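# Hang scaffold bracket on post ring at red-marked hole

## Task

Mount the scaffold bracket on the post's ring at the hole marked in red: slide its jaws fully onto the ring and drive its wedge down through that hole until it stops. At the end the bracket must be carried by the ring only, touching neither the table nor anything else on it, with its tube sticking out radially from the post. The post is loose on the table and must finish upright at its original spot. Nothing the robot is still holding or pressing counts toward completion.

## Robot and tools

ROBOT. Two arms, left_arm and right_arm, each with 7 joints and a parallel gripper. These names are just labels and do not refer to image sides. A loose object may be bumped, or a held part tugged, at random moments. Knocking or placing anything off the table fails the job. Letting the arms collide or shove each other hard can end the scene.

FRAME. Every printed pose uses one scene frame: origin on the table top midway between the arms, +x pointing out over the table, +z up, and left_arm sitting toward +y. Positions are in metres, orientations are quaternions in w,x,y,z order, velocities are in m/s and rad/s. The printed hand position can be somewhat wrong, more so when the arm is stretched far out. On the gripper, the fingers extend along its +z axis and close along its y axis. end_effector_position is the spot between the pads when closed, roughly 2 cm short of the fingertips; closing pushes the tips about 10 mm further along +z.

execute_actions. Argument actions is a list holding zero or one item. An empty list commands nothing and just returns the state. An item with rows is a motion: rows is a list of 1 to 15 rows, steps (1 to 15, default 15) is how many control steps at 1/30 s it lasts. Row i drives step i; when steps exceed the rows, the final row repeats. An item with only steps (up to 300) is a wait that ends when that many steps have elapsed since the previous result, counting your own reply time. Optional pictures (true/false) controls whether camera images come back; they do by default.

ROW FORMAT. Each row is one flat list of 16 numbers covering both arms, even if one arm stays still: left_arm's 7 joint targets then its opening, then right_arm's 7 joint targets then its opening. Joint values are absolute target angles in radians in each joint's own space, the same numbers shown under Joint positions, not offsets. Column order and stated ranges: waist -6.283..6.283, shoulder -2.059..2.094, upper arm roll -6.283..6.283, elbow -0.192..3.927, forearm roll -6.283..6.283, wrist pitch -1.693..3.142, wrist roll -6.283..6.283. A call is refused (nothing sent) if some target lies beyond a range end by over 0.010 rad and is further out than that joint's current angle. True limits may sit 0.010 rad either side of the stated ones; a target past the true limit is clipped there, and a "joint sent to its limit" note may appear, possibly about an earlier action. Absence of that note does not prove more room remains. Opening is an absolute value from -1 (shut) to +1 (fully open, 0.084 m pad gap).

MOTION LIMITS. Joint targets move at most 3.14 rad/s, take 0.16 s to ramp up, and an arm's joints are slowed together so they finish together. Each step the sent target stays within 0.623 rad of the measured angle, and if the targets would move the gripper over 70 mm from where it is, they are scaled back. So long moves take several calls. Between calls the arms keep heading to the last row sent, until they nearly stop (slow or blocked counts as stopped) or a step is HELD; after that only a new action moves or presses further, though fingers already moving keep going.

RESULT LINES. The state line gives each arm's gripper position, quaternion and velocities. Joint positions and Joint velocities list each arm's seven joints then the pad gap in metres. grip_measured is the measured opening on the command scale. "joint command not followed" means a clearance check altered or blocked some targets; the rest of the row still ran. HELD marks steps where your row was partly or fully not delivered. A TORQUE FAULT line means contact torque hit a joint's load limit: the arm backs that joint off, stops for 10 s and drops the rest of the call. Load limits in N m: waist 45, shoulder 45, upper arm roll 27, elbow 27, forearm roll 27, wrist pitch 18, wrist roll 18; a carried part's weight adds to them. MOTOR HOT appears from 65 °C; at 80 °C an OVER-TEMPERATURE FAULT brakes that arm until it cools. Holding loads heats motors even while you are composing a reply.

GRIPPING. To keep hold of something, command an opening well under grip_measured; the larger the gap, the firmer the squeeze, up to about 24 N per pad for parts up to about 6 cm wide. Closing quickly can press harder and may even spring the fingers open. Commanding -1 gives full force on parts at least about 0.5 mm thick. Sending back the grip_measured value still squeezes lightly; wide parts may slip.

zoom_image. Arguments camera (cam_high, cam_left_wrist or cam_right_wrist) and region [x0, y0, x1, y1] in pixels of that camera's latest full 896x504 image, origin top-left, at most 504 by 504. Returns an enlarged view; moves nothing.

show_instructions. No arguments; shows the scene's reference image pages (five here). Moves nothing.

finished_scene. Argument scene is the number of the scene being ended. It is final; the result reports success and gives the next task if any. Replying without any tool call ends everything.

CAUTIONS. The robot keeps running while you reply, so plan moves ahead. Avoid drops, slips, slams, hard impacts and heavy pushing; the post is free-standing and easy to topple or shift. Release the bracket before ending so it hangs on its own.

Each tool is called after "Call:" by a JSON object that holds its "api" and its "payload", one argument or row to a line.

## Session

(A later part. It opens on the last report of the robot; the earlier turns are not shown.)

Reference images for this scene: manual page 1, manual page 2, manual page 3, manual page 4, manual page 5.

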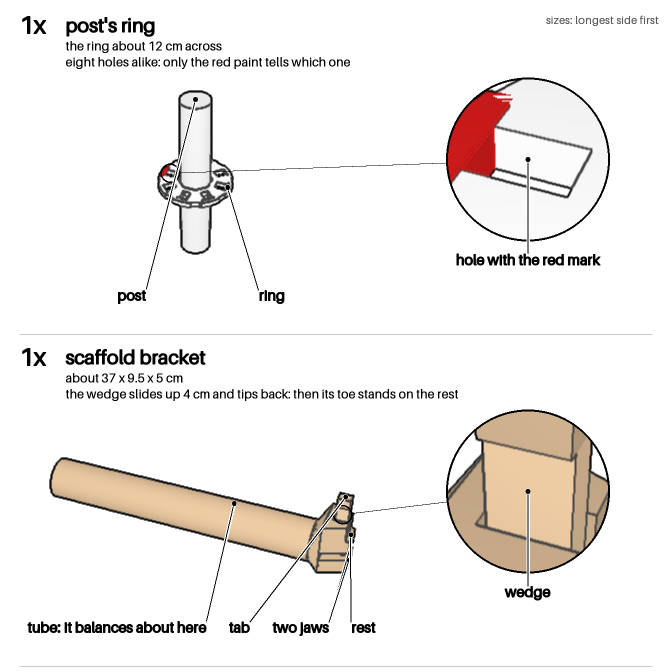

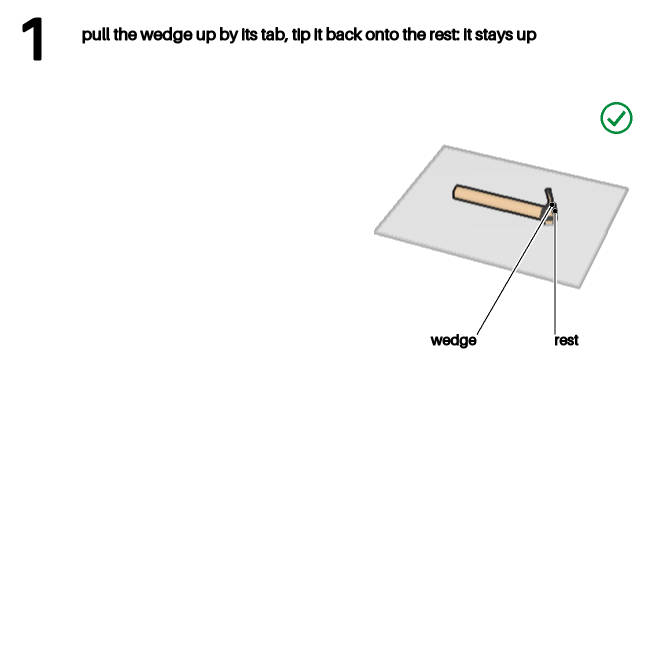

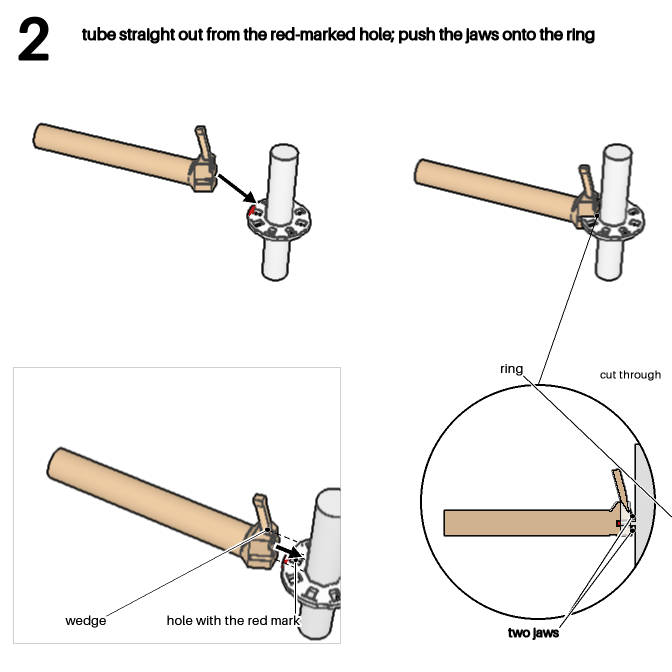

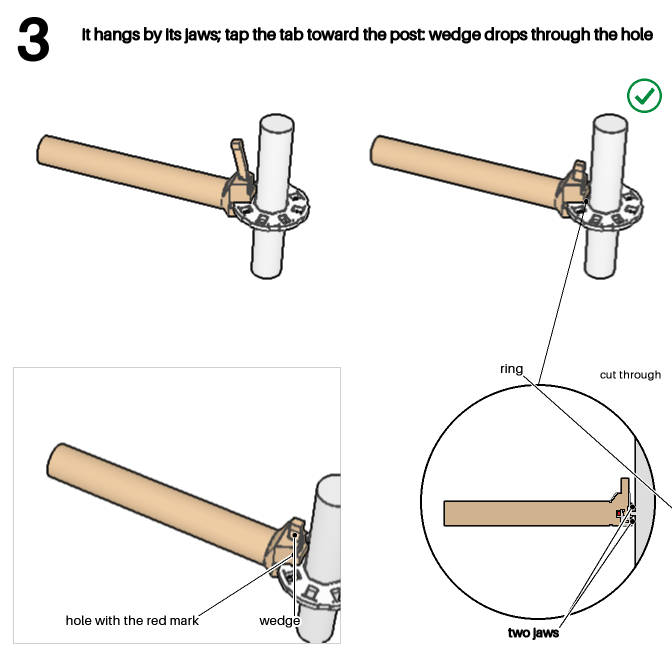

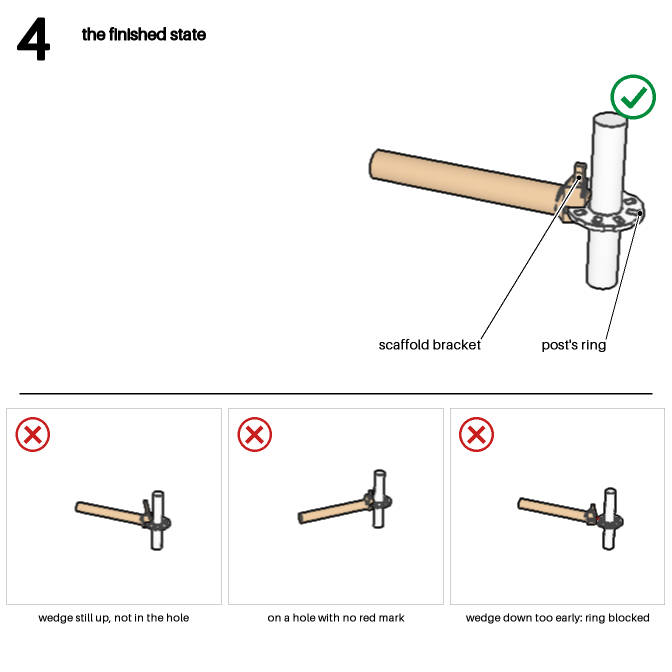

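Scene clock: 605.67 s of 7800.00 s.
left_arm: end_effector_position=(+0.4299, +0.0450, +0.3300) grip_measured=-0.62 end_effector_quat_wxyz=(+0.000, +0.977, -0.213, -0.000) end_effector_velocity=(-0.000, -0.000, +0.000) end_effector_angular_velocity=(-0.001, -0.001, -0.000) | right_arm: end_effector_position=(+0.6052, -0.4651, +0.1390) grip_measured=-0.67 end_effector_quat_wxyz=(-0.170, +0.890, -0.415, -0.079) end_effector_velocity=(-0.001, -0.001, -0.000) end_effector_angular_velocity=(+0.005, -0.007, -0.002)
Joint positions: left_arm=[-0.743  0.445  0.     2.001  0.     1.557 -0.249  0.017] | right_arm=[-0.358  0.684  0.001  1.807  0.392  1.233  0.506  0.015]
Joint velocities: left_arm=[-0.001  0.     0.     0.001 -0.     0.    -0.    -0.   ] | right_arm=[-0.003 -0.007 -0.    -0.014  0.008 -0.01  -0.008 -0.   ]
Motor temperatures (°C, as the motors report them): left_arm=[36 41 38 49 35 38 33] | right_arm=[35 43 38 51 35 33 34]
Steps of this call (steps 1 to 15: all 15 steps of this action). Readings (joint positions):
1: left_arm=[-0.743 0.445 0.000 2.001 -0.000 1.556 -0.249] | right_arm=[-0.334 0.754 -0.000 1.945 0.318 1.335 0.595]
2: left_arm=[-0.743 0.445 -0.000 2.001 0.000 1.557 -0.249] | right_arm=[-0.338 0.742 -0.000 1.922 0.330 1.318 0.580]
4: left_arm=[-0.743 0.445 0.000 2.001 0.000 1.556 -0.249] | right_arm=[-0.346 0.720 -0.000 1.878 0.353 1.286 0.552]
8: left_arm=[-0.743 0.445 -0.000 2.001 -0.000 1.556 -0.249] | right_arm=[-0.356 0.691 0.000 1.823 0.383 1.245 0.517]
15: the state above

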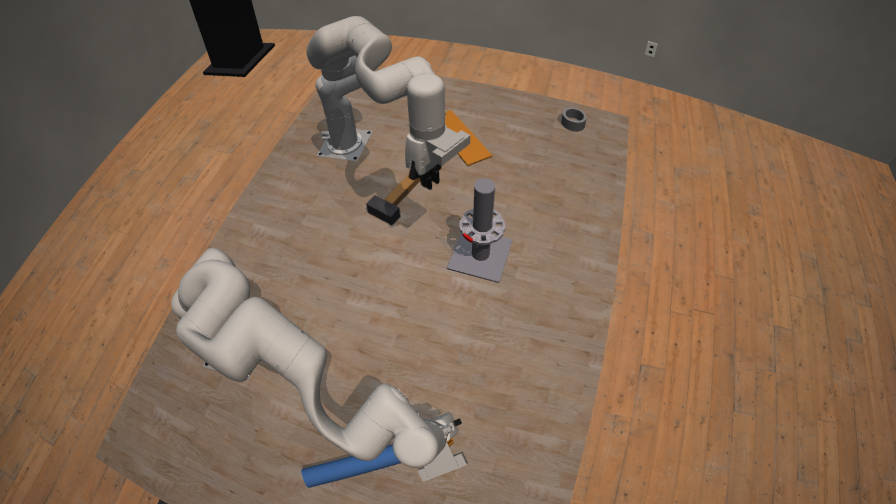

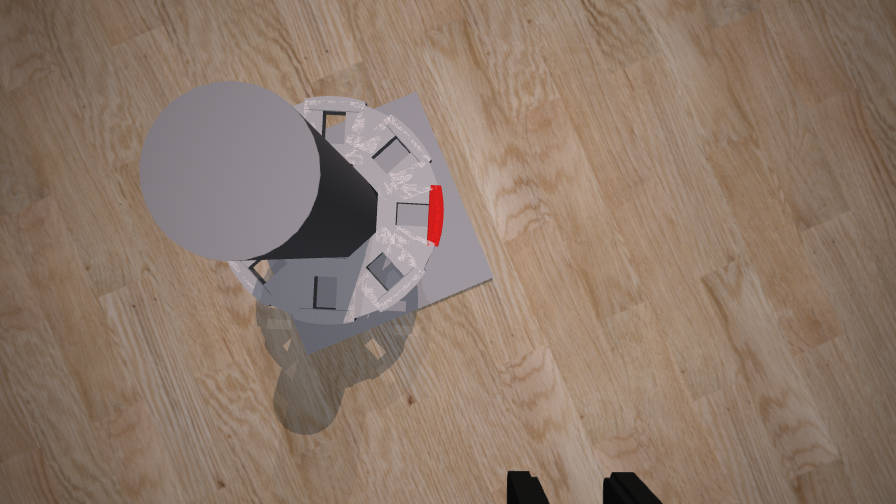

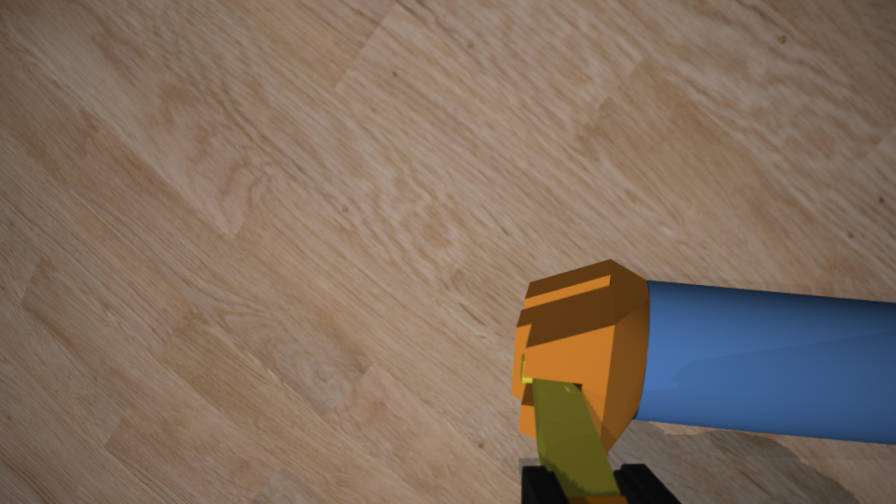

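Call:
{"api": "execute_actions", "payload": {
  "actions": [
    {"rows": [[-0.7427,0.4446,0,2.0011,0,1.5565,-0.249,-0.6, -0.3585,0.6833,0,1.8044,0.3926,1.2307,0.505,-0.95],[-0.7427,0.4446,0,2.0011,0,1.5565,-0.249,-0.6, -0.3585,0.684,0,1.8032,0.3928,1.229,0.5045,-0.95],[-0.7427,0.4446,0,2.0011,0,1.5565,-0.249,-0.6, -0.3585,0.6848,0,1.8021,0.393,1.2272,0.504,-0.95],[-0.7427,0.4446,0,2.0011,0,1.5565,-0.249,-0.6, -0.3585,0.6848,0,1.8021,0.393,1.2272,0.504,-0.95],[-0.7427,0.4446,0,2.0011,0,1.5565,-0.249,-0.6, -0.3585,0.6848,0,1.8021,0.393,1.2272,0.504,-0.95],[-0.7427,0.4446,0,2.0011,0,1.5565,-0.249,-0.6, -0.3585,0.6848,0,1.8021,0.393,1.2272,0.504,-0.9],[-0.7427,0.4446,0,2.0011,0,1.5565,-0.249,-0.6, -0.3585,0.6848,0,1.8021,0.393,1.2272,0.504,-0.85],[-0.7427,0.4446,0,2.0011,0,1.5565,-0.249,-0.6, -0.3585,0.6848,0,1.8021,0.393,1.2272,0.504,-0.8],[-0.7427,0.4446,0,2.0011,0,1.5565,-0.249,-0.6, -0.3585,0.6848,0,1.8021,0.393,1.2272,0.504,-0.75],[-0.7427,0.4446,0,2.0011,0,1.5565,-0.249,-0.6, -0.3585,0.6848,0,1.8021,0.393,1.2272,0.504,-0.71],[-0.7427,0.4446,0,2.0011,0,1.5565,-0.249,-0.6, -0.3585,0.6848,0,1.8021,0.393,1.2272,0.504,-0.68],[-0.7427,0.4446,0,2.0011,0,1.5565,-0.249,-0.6, -0.3585,0.6848,0,1.8021,0.393,1.2272,0.504,-0.65],[-0.7427,0.4446,0,2.0011,0,1.5565,-0.249,-0.6, -0.3585,0.6848,0,1.8021,0.393,1.2272,0.504,-0.62],[-0.7427,0.4446,0,2.0011,0,1.5565,-0.249,-0.6, -0.3585,0.6848,0,1.8021,0.393,1.2272,0.504,-0.59],[-0.7427,0.4446,0,2.0011,0,1.5565,-0.249,-0.6, -0.3585,0.6848,0,1.8021,0.393,1.2272,0.504,-0.55]], "steps": 15}
  ],
  "pictures": false
}}

Call:
{"api": "execute_actions", "payload": {
  "actions": [
    {"rows": [[-0.7427,0.4446,0,2.0011,0,1.5565,-0.249,-0.6, -0.3585,0.6848,0,1.8021,0.393,1.2272,0.504,-0.48],[-0.7427,0.4446,0,2.0011,0,1.5565,-0.249,-0.6, -0.3585,0.6848,0,1.8021,0.393,1.2272,0.504,-0.38],[-0.7427,0.4446,0,2.0011,0,1.5565,-0.249,-0.6, -0.3585,0.6848,0,1.8021,0.393,1.2272,0.504,-0.25],[-0.7427,0.4446,0,2.0011,0,1.5565,-0.249,-0.6, -0.3585,0.6848,0,1.8021,0.393,1.2272,0.504,-0.1]], "steps": 12}
  ]
}}

Scene clock: 656.43 s of 7800.00 s.
left_arm: end_effector_position=(+0.4299, +0.0450, +0.3300) grip_measured=-0.62 end_effector_quat_wxyz=(+0.000, +0.977, -0.213, -0.000) end_effector_velocity=(+0.000, -0.000, +0.000) end_effector_angular_velocity=(-0.001, -0.000, +0.001) | right_arm: end_effector_position=(+0.6063, -0.4662, +0.1393) grip_measured=-0.60 end_effector_quat_wxyz=(-0.171, +0.890, -0.416, -0.076) end_effector_velocity=(+0.019, -0.010, +0.043) end_effector_angular_velocity=(-0.021, -0.086, -0.012)
Joint positions: left_arm=[-0.743  0.445  0.     2.001  0.     1.557 -0.249  0.017] | right_arm=[-0.359  0.682  0.     1.805  0.393  1.227  0.504  0.018]
Joint velocities: left_arm=[ 0.     0.    -0.     0.    -0.    -0.    -0.001  0.   ] | right_arm=[-0.005 -0.043 -0.005  0.04   0.002 -0.006  0.     0.05 ]
Motor temperatures (°C, as the motors report them): left_arm=[36 41 38 49 35 38 33] | right_arm=[35 42 38 51 35 33 34]
Steps of this call (steps 1 to 15: the robot went on to your last target; steps 16 to 90: nothing new was sent; then 47.27 s passed at rest; steps 91 to 105: all 15 steps of this action). Readings (joint positions):
91: left_arm=[-0.743 0.445 0.000 2.001 -0.000 1.556 -0.249] | right_arm=[-0.359 0.683 -0.000 1.805 0.392 1.232 0.505]
92: left_arm=[-0.743 0.445 -0.000 2.001 0.000 1.556 -0.249] | right_arm=[-0.359 0.683 -0.000 1.805 0.392 1.232 0.505]
94: left_arm=[-0.743 0.445 0.000 2.001 0.000 1.556 -0.249] | right_arm=[-0.359 0.683 0.000 1.804 0.393 1.230 0.505]
98: left_arm=[-0.743 0.445 0.000 2.001 0.000 1.557 -0.249] | right_arm=[-0.358 0.685 0.001 1.803 0.393 1.228 0.504]
105: the state above

Scene clock: 656.83 s of 7800.00 s.
left_arm: end_effector_position=(+0.4299, +0.0450, +0.3300) grip_measured=-0.62 end_effector_quat_wxyz=(+0.000, +0.977, -0.213, -0.000) end_effector_velocity=(+0.000, +0.000, +0.001) end_effector_angular_velocity=(-0.001, -0.002, -0.000) | right_arm: end_effector_position=(+0.6051, -0.4661, +0.1369) grip_measured=-0.11 end_effector_quat_wxyz=(-0.170, +0.890, -0.416, -0.079) end_effector_velocity=(+0.000, -0.001, -0.000) end_effector_angular_velocity=(-0.000, +0.000, -0.003)
Joint positions: left_arm=[-0.743  0.445 -0.     2.001 -0.     1.556 -0.249  0.017] | right_arm=[-0.359  0.684  0.     1.802  0.393  1.227  0.504  0.039]
Joint velocities: left_arm=[ 0.    -0.     0.     0.002  0.001  0.     0.     0.   ] | right_arm=[ 0.     0.    -0.001  0.     0.    -0.     0.002 -0.   ]
Motor temperatures (°C, as the motors report them): left_arm=[36 41 38 49 35 38 33] | right_arm=[35 42 38 51 35 33 34]
Steps of this call (steps 1 to 12: all 12 steps of this action). Readings (joint positions):
1: left_arm=[-0.743 0.445 0.000 2.001 -0.000 1.556 -0.249] | right_arm=[-0.359 0.681 0.000 1.806 0.394 1.227 0.504]
2: left_arm=[-0.743 0.445 -0.000 2.001 0.000 1.556 -0.249] | right_arm=[-0.359 0.681 -0.000 1.806 0.393 1.227 0.504]
4: left_arm=[-0.743 0.445 0.000 2.001 -0.000 1.557 -0.249] | right_arm=[-0.359 0.681 -0.000 1.805 0.393 1.227 0.504]
8: left_arm=[-0.743 0.445 0.000 2.001 0.000 1.556 -0.249] | right_arm=[-0.359 0.684 0.000 1.803 0.393 1.227 0.504]
12: the state above

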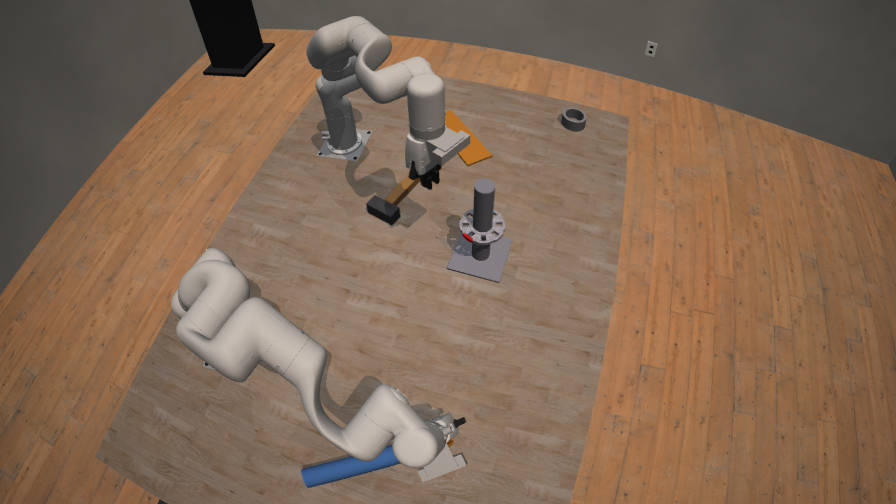

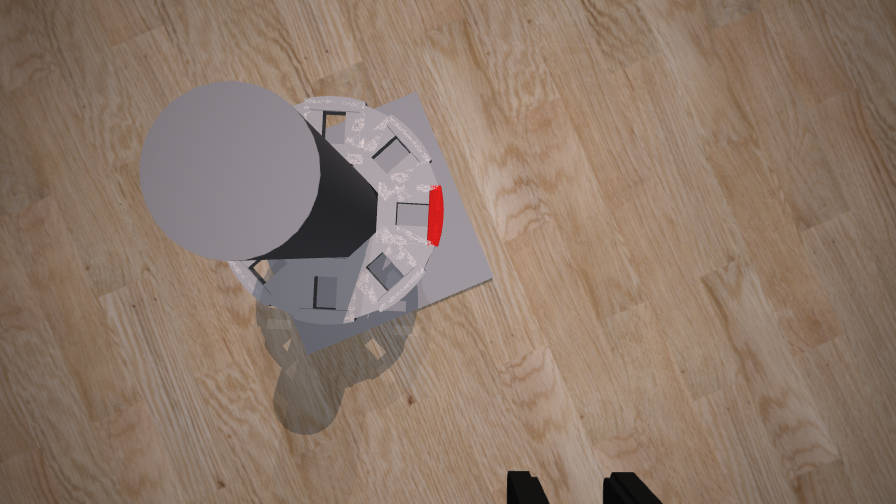

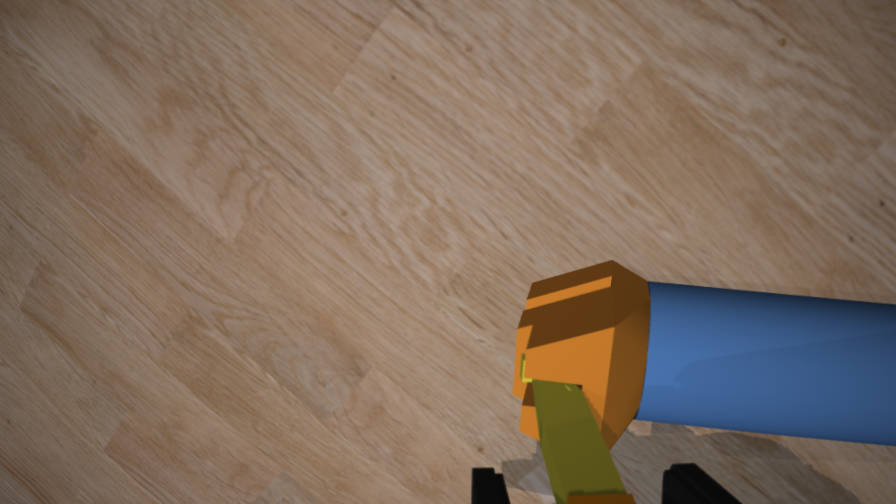

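Call:
{"api": "execute_actions", "payload": {
  "actions": [
    {"rows": [[-0.7427,0.4446,0,2.0011,0,1.5565,-0.249,-0.6, -0.3754,0.6222,0,1.8249,0.3809,1.3121,0.5218,-0.1]], "steps": 12}
  ],
  "pictures": false
}}

Call:
{"api": "execute_actions", "payload": {
  "actions": [
    {"rows": [[-0.7427,0.4446,0,2.0011,0,1.5565,-0.249,-0.6, -0.3381,0.3528,0,1.435,0.0,1.0822,1.1,-0.1]], "steps": 12}
  ],
  "pictures": false
}}

Call:
{"api": "execute_actions", "payload": {
  "actions": [
    {"rows": [[-0.7427,0.4446,0,2.0011,0,1.5565,-0.249,-0.6, -0.3381,0.3528,0,1.435,0.0,1.0822,2.285,0.6]], "steps": 15}
  ],
  "pictures": false
}}

Call:
{"api": "execute_actions", "payload": {
  "actions": [
    {"steps": 15}
  ]
}}

Scene clock: 666.67 s of 7800.00 s.
left_arm: end_effector_position=(+0.4299, +0.0450, +0.3300) grip_measured=-0.62 end_effector_quat_wxyz=(+0.000, +0.977, -0.213, -0.000) end_effector_velocity=(+0.000, +0.000, +0.000) end_effector_angular_velocity=(-0.000, -0.000, +0.001) | right_arm: end_effector_position=(+0.5966, -0.4722, +0.1788) grip_measured=-0.11 end_effector_quat_wxyz=(-0.170, +0.890, -0.416, -0.080) end_effector_velocity=(-0.018, +0.016, -0.032) end_effector_angular_velocity=(+0.028, +0.087, +0.023)
Joint positions: left_arm=[-0.743  0.445 -0.     2.001 -0.     1.556 -0.249  0.017] | right_arm=[-0.375  0.624  0.     1.823  0.381  1.31   0.521  0.039]
Joint velocities: left_arm=[ 0.  0.  0.  0. -0. -0. -0.  0.] | right_arm=[ 0.006  0.029  0.012 -0.033 -0.004  0.03   0.004 -0.   ]
Motor temperatures (°C, as the motors report them): left_arm=[36 41 38 49 35 38 33] | right_arm=[35 42 38 50 35 33 34]
Steps of this call (steps 1 to 15: the robot went on to your last target; steps 16 to 90: nothing new was sent; then 6.43 s passed at rest; steps 91 to 102: all 12 steps of this action). Readings (joint positions):
91: left_arm=[-0.743 0.445 -0.000 2.001 -0.000 1.556 -0.249] | right_arm=[-0.359 0.685 0.000 1.802 0.393 1.227 0.504]
92: left_arm=[-0.743 0.445 0.000 2.001 -0.000 1.556 -0.249] | right_arm=[-0.359 0.683 0.000 1.803 0.392 1.232 0.505]
94: left_arm=[-0.743 0.445 0.000 2.001 -0.000 1.557 -0.249] | right_arm=[-0.365 0.663 0.001 1.807 0.388 1.266 0.512]
98: left_arm=[-0.743 0.445 0.000 2.001 0.000 1.556 -0.249] | right_arm=[-0.375 0.623 -0.001 1.829 0.382 1.301 0.520]
102: the state above

Scene clock: 667.07 s of 7800.00 s.
left_arm: end_effector_position=(+0.4299, +0.0450, +0.3300) grip_measured=-0.62 end_effector_quat_wxyz=(+0.000, +0.977, -0.213, -0.000) end_effector_velocity=(+0.000, -0.000, +0.001) end_effector_angular_velocity=(-0.001, -0.001, -0.000) | right_arm: end_effector_position=(+0.5404, -0.5169, +0.1820) grip_measured=-0.11 end_effector_quat_wxyz=(-0.014, +0.809, -0.588, -0.010) end_effector_velocity=(-0.071, -0.047, +0.002) end_effector_angular_velocity=(-0.421, -0.022, -0.459)
Joint positions: left_arm=[-0.743  0.445  0.     2.001 -0.     1.557 -0.249  0.017] | right_arm=[-0.341  0.376  0.     1.475  0.038  1.106  1.04   0.039]
Joint velocities: left_arm=[-0.001  0.     0.     0.001  0.     0.     0.     0.   ] | right_arm=[ 0.045 -0.307  0.003 -0.46  -0.449 -0.283  0.701 -0.   ]
Motor temperatures (°C, as the motors report them): left_arm=[36 41 38 49 35 38 33] | right_arm=[35 42 38 50 35 33 34]
Steps of this call (steps 1 to 12: all 12 steps of this action). Readings (joint positions):
1: left_arm=[-0.743 0.445 0.000 2.001 -0.000 1.556 -0.249] | right_arm=[-0.375 0.624 0.000 1.823 0.381 1.311 0.522]
2: left_arm=[-0.743 0.445 -0.000 2.001 -0.000 1.556 -0.249] | right_arm=[-0.375 0.623 0.001 1.819 0.377 1.309 0.528]
4: left_arm=[-0.743 0.445 0.000 2.001 -0.000 1.556 -0.249] | right_arm=[-0.372 0.602 0.000 1.789 0.347 1.290 0.575]
8: left_arm=[-0.743 0.445 0.000 2.001 -0.000 1.556 -0.249] | right_arm=[-0.355 0.474 -0.000 1.609 0.170 1.185 0.841]
12: the state above

Scene clock: 667.57 s of 7800.00 s.
left_arm: end_effector_position=(+0.4299, +0.0450, +0.3300) grip_measured=-0.62 end_effector_quat_wxyz=(+0.000, +0.977, -0.213, +0.000) end_effector_velocity=(-0.000, -0.000, +0.000) end_effector_angular_velocity=(-0.000, -0.000, -0.001) | right_arm: end_effector_position=(+0.5338, -0.5214, +0.1798) grip_measured=+0.59 end_effector_quat_wxyz=(-0.000, -0.422, +0.907, +0.000) end_effector_velocity=(-0.000, +0.001, +0.001) end_effector_angular_velocity=(-0.002, +0.000, -2.149)
Joint positions: left_arm=[-0.743  0.445  0.     2.001  0.     1.556 -0.249  0.017] | right_arm=[-0.338  0.353 -0.     1.435  0.     1.082  2.074  0.069]
Joint velocities: left_arm=[-0.001  0.    -0.     0.     0.     0.    -0.    -0.   ] | right_arm=[ 0.001 -0.003  0.    -0.003 -0.002 -0.001  2.151 -0.   ]
Motor temperatures (°C, as the motors report them): left_arm=[36 41 38 49 35 38 33] | right_arm=[35 42 38 50 35 33 34]
Steps of this call (steps 1 to 15: all 15 steps of this action). Readings (joint positions):
1: left_arm=[-0.743 0.445 -0.000 2.001 -0.000 1.556 -0.249] | right_arm=[-0.340 0.368 0.000 1.462 0.026 1.099 1.060]
2: left_arm=[-0.743 0.445 -0.000 2.001 -0.000 1.557 -0.249] | right_arm=[-0.339 0.363 0.000 1.454 0.018 1.093 1.078]
4: left_arm=[-0.743 0.445 0.000 2.001 0.000 1.557 -0.249] | right_arm=[-0.339 0.359 0.000 1.443 0.009 1.088 1.140]
8: left_arm=[-0.743 0.445 -0.000 2.001 -0.000 1.556 -0.249] | right_arm=[-0.338 0.355 -0.000 1.437 0.002 1.083 1.428]
15: the state above

Scene clock: 668.07 s of 7800.00 s.
left_arm: end_effector_position=(+0.4299, +0.0450, +0.3300) grip_measured=-0.62 end_effector_quat_wxyz=(+0.000, +0.977, -0.213, -0.000) end_effector_velocity=(+0.000, +0.000, -0.000) end_effector_angular_velocity=(-0.000, +0.001, +0.001) | right_arm: end_effector_position=(+0.5338, -0.5214, +0.1800) grip_measured=+0.59 end_effector_quat_wxyz=(-0.000, -0.325, +0.946, +0.000) end_effector_velocity=(-0.000, -0.000, -0.000) end_effector_angular_velocity=(-0.000, +0.001, -0.010)
Joint positions: left_arm=[-0.743  0.445  0.     2.001 -0.     1.556 -0.249  0.017] | right_arm=[-0.338  0.353  0.     1.435  0.     1.082  2.284  0.069]
Joint velocities: left_arm=[ 0.     0.     0.    -0.    -0.001  0.    -0.     0.   ] | right_arm=[ 0.    -0.    -0.001 -0.    -0.     0.     0.009  0.   ]
Motor temperatures (°C, as the motors report them): left_arm=[36 41 38 49 35 38 33] | right_arm=[35 42 38 50 35 33 34]
Steps of this call (steps 1 to 15: the robot went on to your last target). Readings (joint positions):
1: left_arm=[-0.743 0.445 -0.000 2.001 -0.000 1.556 -0.249] | right_arm=[-0.338 0.353 -0.000 1.435 0.000 1.082 2.138]
2: left_arm=[-0.743 0.445 -0.000 2.001 0.000 1.556 -0.249] | right_arm=[-0.338 0.353 -0.000 1.435 0.000 1.082 2.186]
4: left_arm=[-0.743 0.445 0.000 2.001 -0.000 1.556 -0.249] | right_arm=[-0.338 0.353 0.000 1.435 0.000 1.082 2.239]
8: left_arm=[-0.743 0.445 -0.000 2.001 -0.000 1.556 -0.249] | right_arm=[-0.338 0.353 0.000 1.435 0.000 1.082 2.274]
15: the state above

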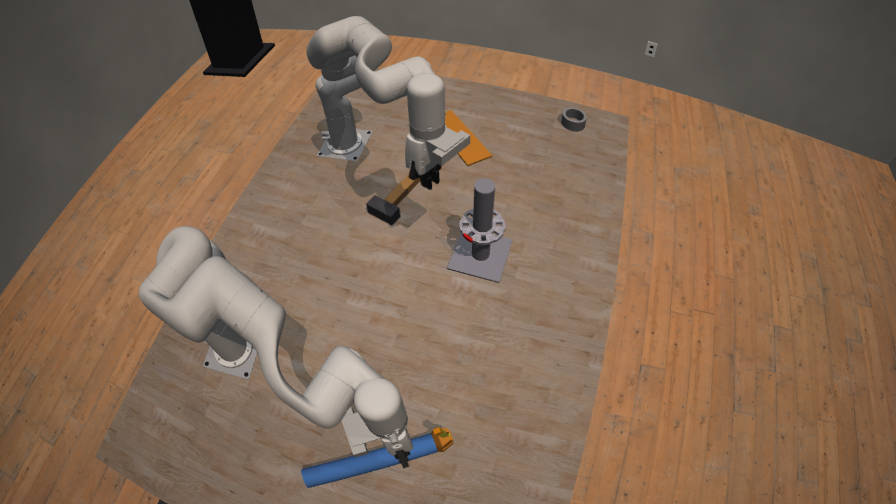

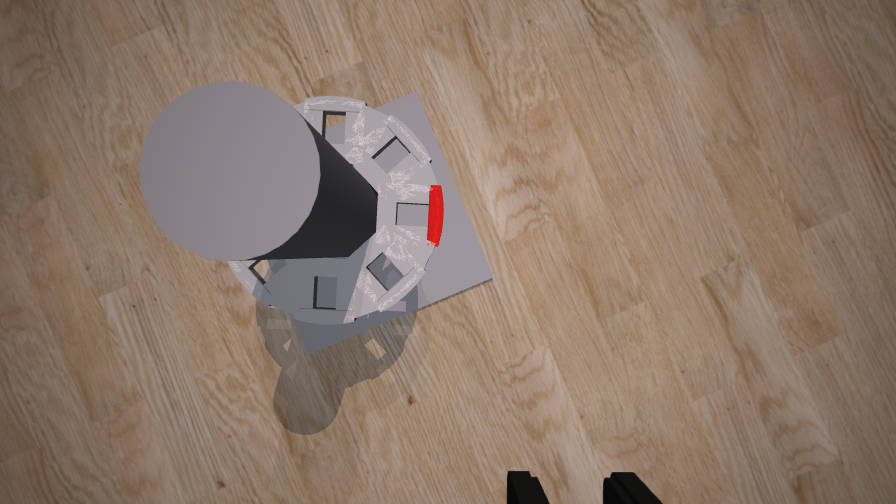

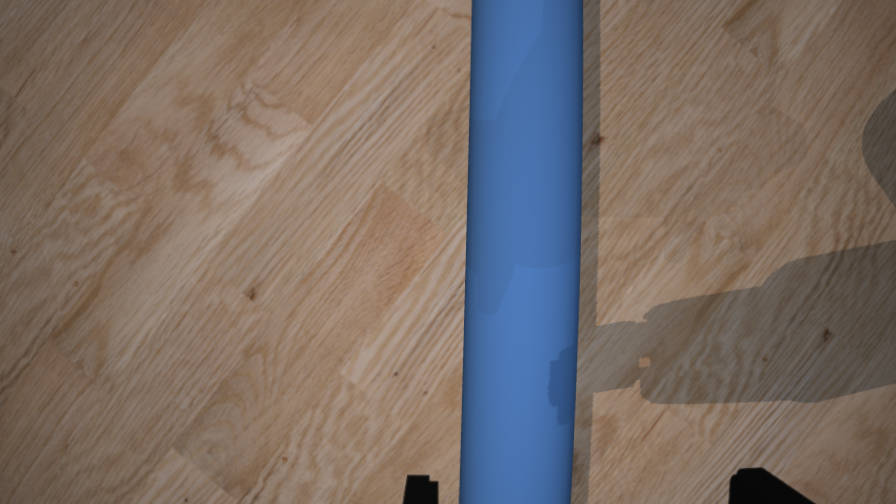

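Call:
{"api": "execute_actions", "payload": {
  "actions": [
    {"rows": [[-0.7427,0.4446,0,2.0011,0,1.5565,-0.249,-0.6, -0.3378,0.362,0,1.4247,0,1.0625,2.289,0.6],[-0.7427,0.4446,0,2.0011,0,1.5565,-0.249,-0.6, -0.3375,0.3764,0,1.4093,0,1.0329,2.294,0.6],[-0.7427,0.4446,0,2.0011,0,1.5565,-0.249,-0.6, -0.3372,0.3953,0,1.3887,0,0.9935,2.3,0.6],[-0.7427,0.4446,0,2.0011,0,1.5565,-0.249,-0.6, -0.3368,0.4142,0,1.3682,0,0.954,2.305,0.6],[-0.7427,0.4446,0,2.0011,0,1.5565,-0.249,-0.6, -0.3365,0.431,0,1.35,0,0.919,2.309,0.6],[-0.7427,0.4446,0,2.0011,0,1.5565,-0.249,-0.6, -0.3363,0.4472,0,1.3322,0,0.885,2.3117,0.6],[-0.7427,0.4446,0,2.0011,0,1.5565,-0.249,-0.6, -0.3363,0.4697,0,1.3254,0,0.8557,2.3117,0.6],[-0.7427,0.4446,0,2.0011,0,1.5565,-0.249,-0.6, -0.3363,0.4923,0,1.3186,0,0.8263,2.3117,0.6],[-0.7427,0.4446,0,2.0011,0,1.5565,-0.249,-0.6, -0.3363,0.5135,0,1.3125,0,0.799,2.3117,0.6],[-0.7427,0.4446,0,2.0011,0,1.5565,-0.249,-0.6, -0.3363,0.5333,0,1.3075,0,0.7742,2.3117,0.6],[-0.7427,0.4446,0,2.0011,0,1.5565,-0.249,-0.6, -0.3363,0.5505,0,1.3035,0,0.753,2.3117,0.6],[-0.7427,0.4446,0,2.0011,0,1.5565,-0.249,-0.6, -0.3363,0.5638,0,1.3008,0,0.737,2.3117,0.6],[-0.7427,0.4446,0,2.0011,0,1.5565,-0.249,-0.6, -0.3363,0.5731,0,1.2992,0,0.7261,2.3117,0.6],[-0.7427,0.4446,0,2.0011,0,1.5565,-0.249,-0.6, -0.3363,0.5777,0,1.2985,0,0.7208,2.3117,0.6],[-0.7427,0.4446,0,2.0011,0,1.5565,-0.249,-0.6, -0.3363,0.5797,0,1.2982,0,0.7185,2.3117,0.6]], "steps": 15}
  ],
  "pictures": false
}}

Call:
{"api": "execute_actions", "payload": {
  "actions": [
    {"rows": [[-0.7427,0.4446,0,2.0011,0,1.5565,-0.249,-0.6, -0.3363,0.5797,0,1.2982,0,0.7185,2.3117,0.6],[-0.7427,0.4446,0,2.0011,0,1.5565,-0.249,-0.6, -0.3363,0.5797,0,1.2982,0,0.7185,2.3117,0.6],[-0.7427,0.4446,0,2.0011,0,1.5565,-0.249,-0.6, -0.3363,0.5797,0,1.2982,0,0.7185,2.3117,0.6],[-0.7427,0.4446,0,2.0011,0,1.5565,-0.249,-0.6, -0.3363,0.5797,0,1.2982,0,0.7185,2.3117,0.6],[-0.7427,0.4446,0,2.0011,0,1.5565,-0.249,-0.6, -0.3363,0.5797,0,1.2982,0,0.7185,2.3117,0.6],[-0.7427,0.4446,0,2.0011,0,1.5565,-0.249,-0.6, -0.3363,0.5797,0,1.2982,0,0.7185,2.3117,0.6],[-0.7427,0.4446,0,2.0011,0,1.5565,-0.249,-0.6, -0.3363,0.5797,0,1.2982,0,0.7185,2.3117,0.5],[-0.7427,0.4446,0,2.0011,0,1.5565,-0.249,-0.6, -0.3363,0.5797,0,1.2982,0,0.7185,2.3117,0.42],[-0.7427,0.4446,0,2.0011,0,1.5565,-0.249,-0.6, -0.3363,0.5797,0,1.2982,0,0.7185,2.3117,0.35],[-0.7427,0.4446,0,2.0011,0,1.5565,-0.249,-0.6, -0.3363,0.5797,0,1.2982,0,0.7185,2.3117,0.3]], "steps": 15}
  ]
}}

Scene clock: 705.33 s of 7800.00 s.
left_arm: end_effector_position=(+0.4299, +0.0450, +0.3300) grip_measured=-0.62 end_effector_quat_wxyz=(+0.000, +0.977, -0.213, -0.000) end_effector_velocity=(+0.000, -0.000, +0.001) end_effector_angular_velocity=(-0.002, -0.002, -0.000) | right_arm: end_effector_position=(+0.5318, -0.5199, +0.0407) grip_measured=+0.59 end_effector_quat_wxyz=(-0.003, -0.313, +0.950, +0.002) end_effector_velocity=(-0.018, +0.003, -0.223) end_effector_angular_velocity=(+0.005, +0.025, -0.004)
Joint positions: left_arm=[-0.743  0.445  0.     2.001  0.     1.556 -0.249  0.017] | right_arm=[-0.336  0.55   0.     1.305 -0.     0.762  2.311  0.069]
Joint velocities: left_arm=[ 0.    -0.     0.     0.003 -0.     0.     0.001  0.   ] | right_arm=[-0.     0.386 -0.    -0.111 -0.    -0.471  0.004 -0.   ]
Motor temperatures (°C, as the motors report them): left_arm=[36 41 38 49 35 38 33] | right_arm=[35 41 38 49 35 33 34]
Steps of this call (steps 1 to 15: the robot went on to your last target; steps 16 to 90: nothing new was sent; then 33.77 s passed at rest; steps 91 to 105: all 15 steps of this action). Readings (joint positions):
91: left_arm=[-0.743 0.445 0.000 2.001 0.000 1.557 -0.249] | right_arm=[-0.338 0.353 -0.000 1.435 -0.000 1.082 2.285]
92: left_arm=[-0.743 0.445 -0.000 2.001 -0.000 1.556 -0.249] | right_arm=[-0.338 0.354 -0.000 1.434 -0.000 1.078 2.286]
94: left_arm=[-0.743 0.445 0.000 2.001 -0.000 1.556 -0.249] | right_arm=[-0.338 0.363 -0.000 1.423 -0.000 1.053 2.290]
98: left_arm=[-0.743 0.445 -0.000 2.001 0.000 1.557 -0.249] | right_arm=[-0.337 0.418 0.000 1.365 0.000 0.947 2.304]
105: the state above

Scene clock: 705.83 s of 7800.00 s.
left_arm: end_effector_position=(+0.4299, +0.0450, +0.3300) grip_measured=-0.62 end_effector_quat_wxyz=(+0.000, +0.977, -0.213, -0.000) end_effector_velocity=(-0.001, +0.000, -0.001) end_effector_angular_velocity=(+0.002, +0.003, +0.000) | right_arm: end_effector_position=(+0.5331, -0.5202, +0.0256) grip_measured=+0.29 end_effector_quat_wxyz=(+0.000, -0.313, +0.950, -0.000) end_effector_velocity=(-0.001, -0.000, -0.002) end_effector_angular_velocity=(+0.001, +0.002, -0.001)
Joint positions: left_arm=[-0.743  0.445  0.     2.001 -0.     1.556 -0.249  0.017] | right_arm=[-0.336  0.579 -0.     1.298 -0.     0.719  2.312  0.056]
Joint velocities: left_arm=[ 0.    -0.    -0.001 -0.003 -0.     0.    -0.    -0.   ] | right_arm=[-0.001  0.003  0.    -0.002  0.001 -0.002  0.    -0.   ]
Motor temperatures (°C, as the motors report them): left_arm=[36 41 38 49 35 38 33] | right_arm=[35 41 38 49 35 33 34]
Steps of this call (steps 1 to 15: all 15 steps of this action). Readings (joint positions):
1: left_arm=[-0.743 0.445 0.000 2.001 0.000 1.556 -0.249] | right_arm=[-0.336 0.561 0.000 1.302 -0.000 0.748 2.311]
2: left_arm=[-0.743 0.445 -0.000 2.001 0.000 1.557 -0.249] | right_arm=[-0.336 0.568 0.000 1.300 -0.000 0.739 2.311]
4: left_arm=[-0.743 0.445 0.000 2.001 0.000 1.556 -0.249] | right_arm=[-0.336 0.574 0.000 1.299 -0.000 0.728 2.312]
8: left_arm=[-0.743 0.445 -0.000 2.001 -0.000 1.556 -0.249] | right_arm=[-0.336 0.576 -0.000 1.300 0.000 0.720 2.312]
15: the state above

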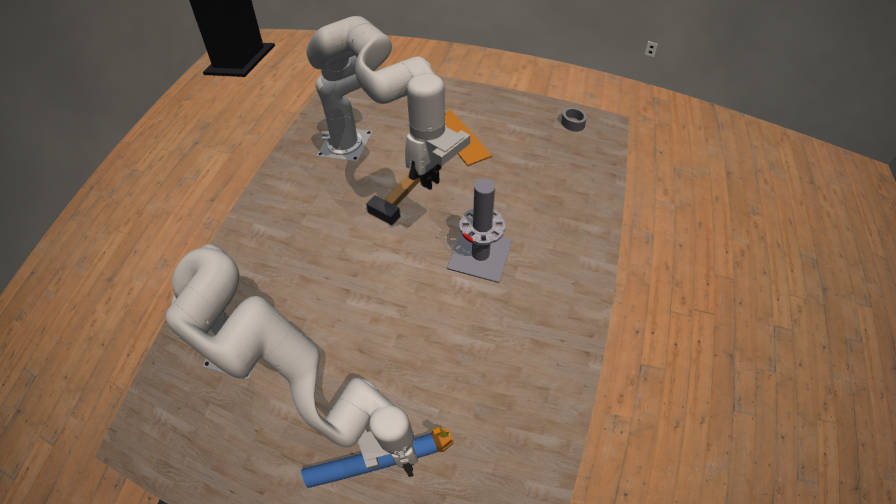

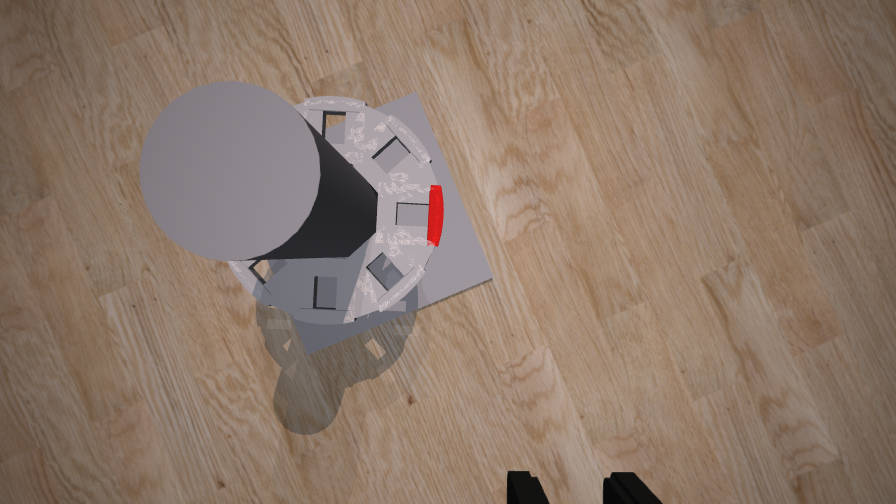

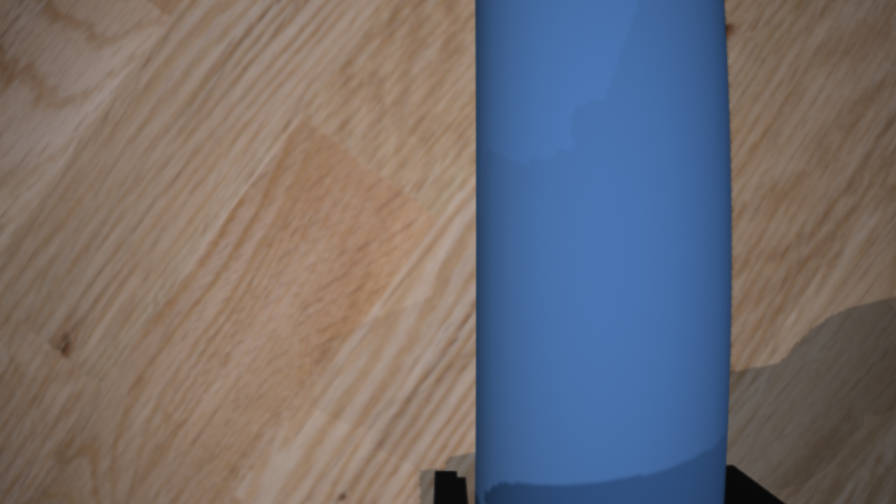

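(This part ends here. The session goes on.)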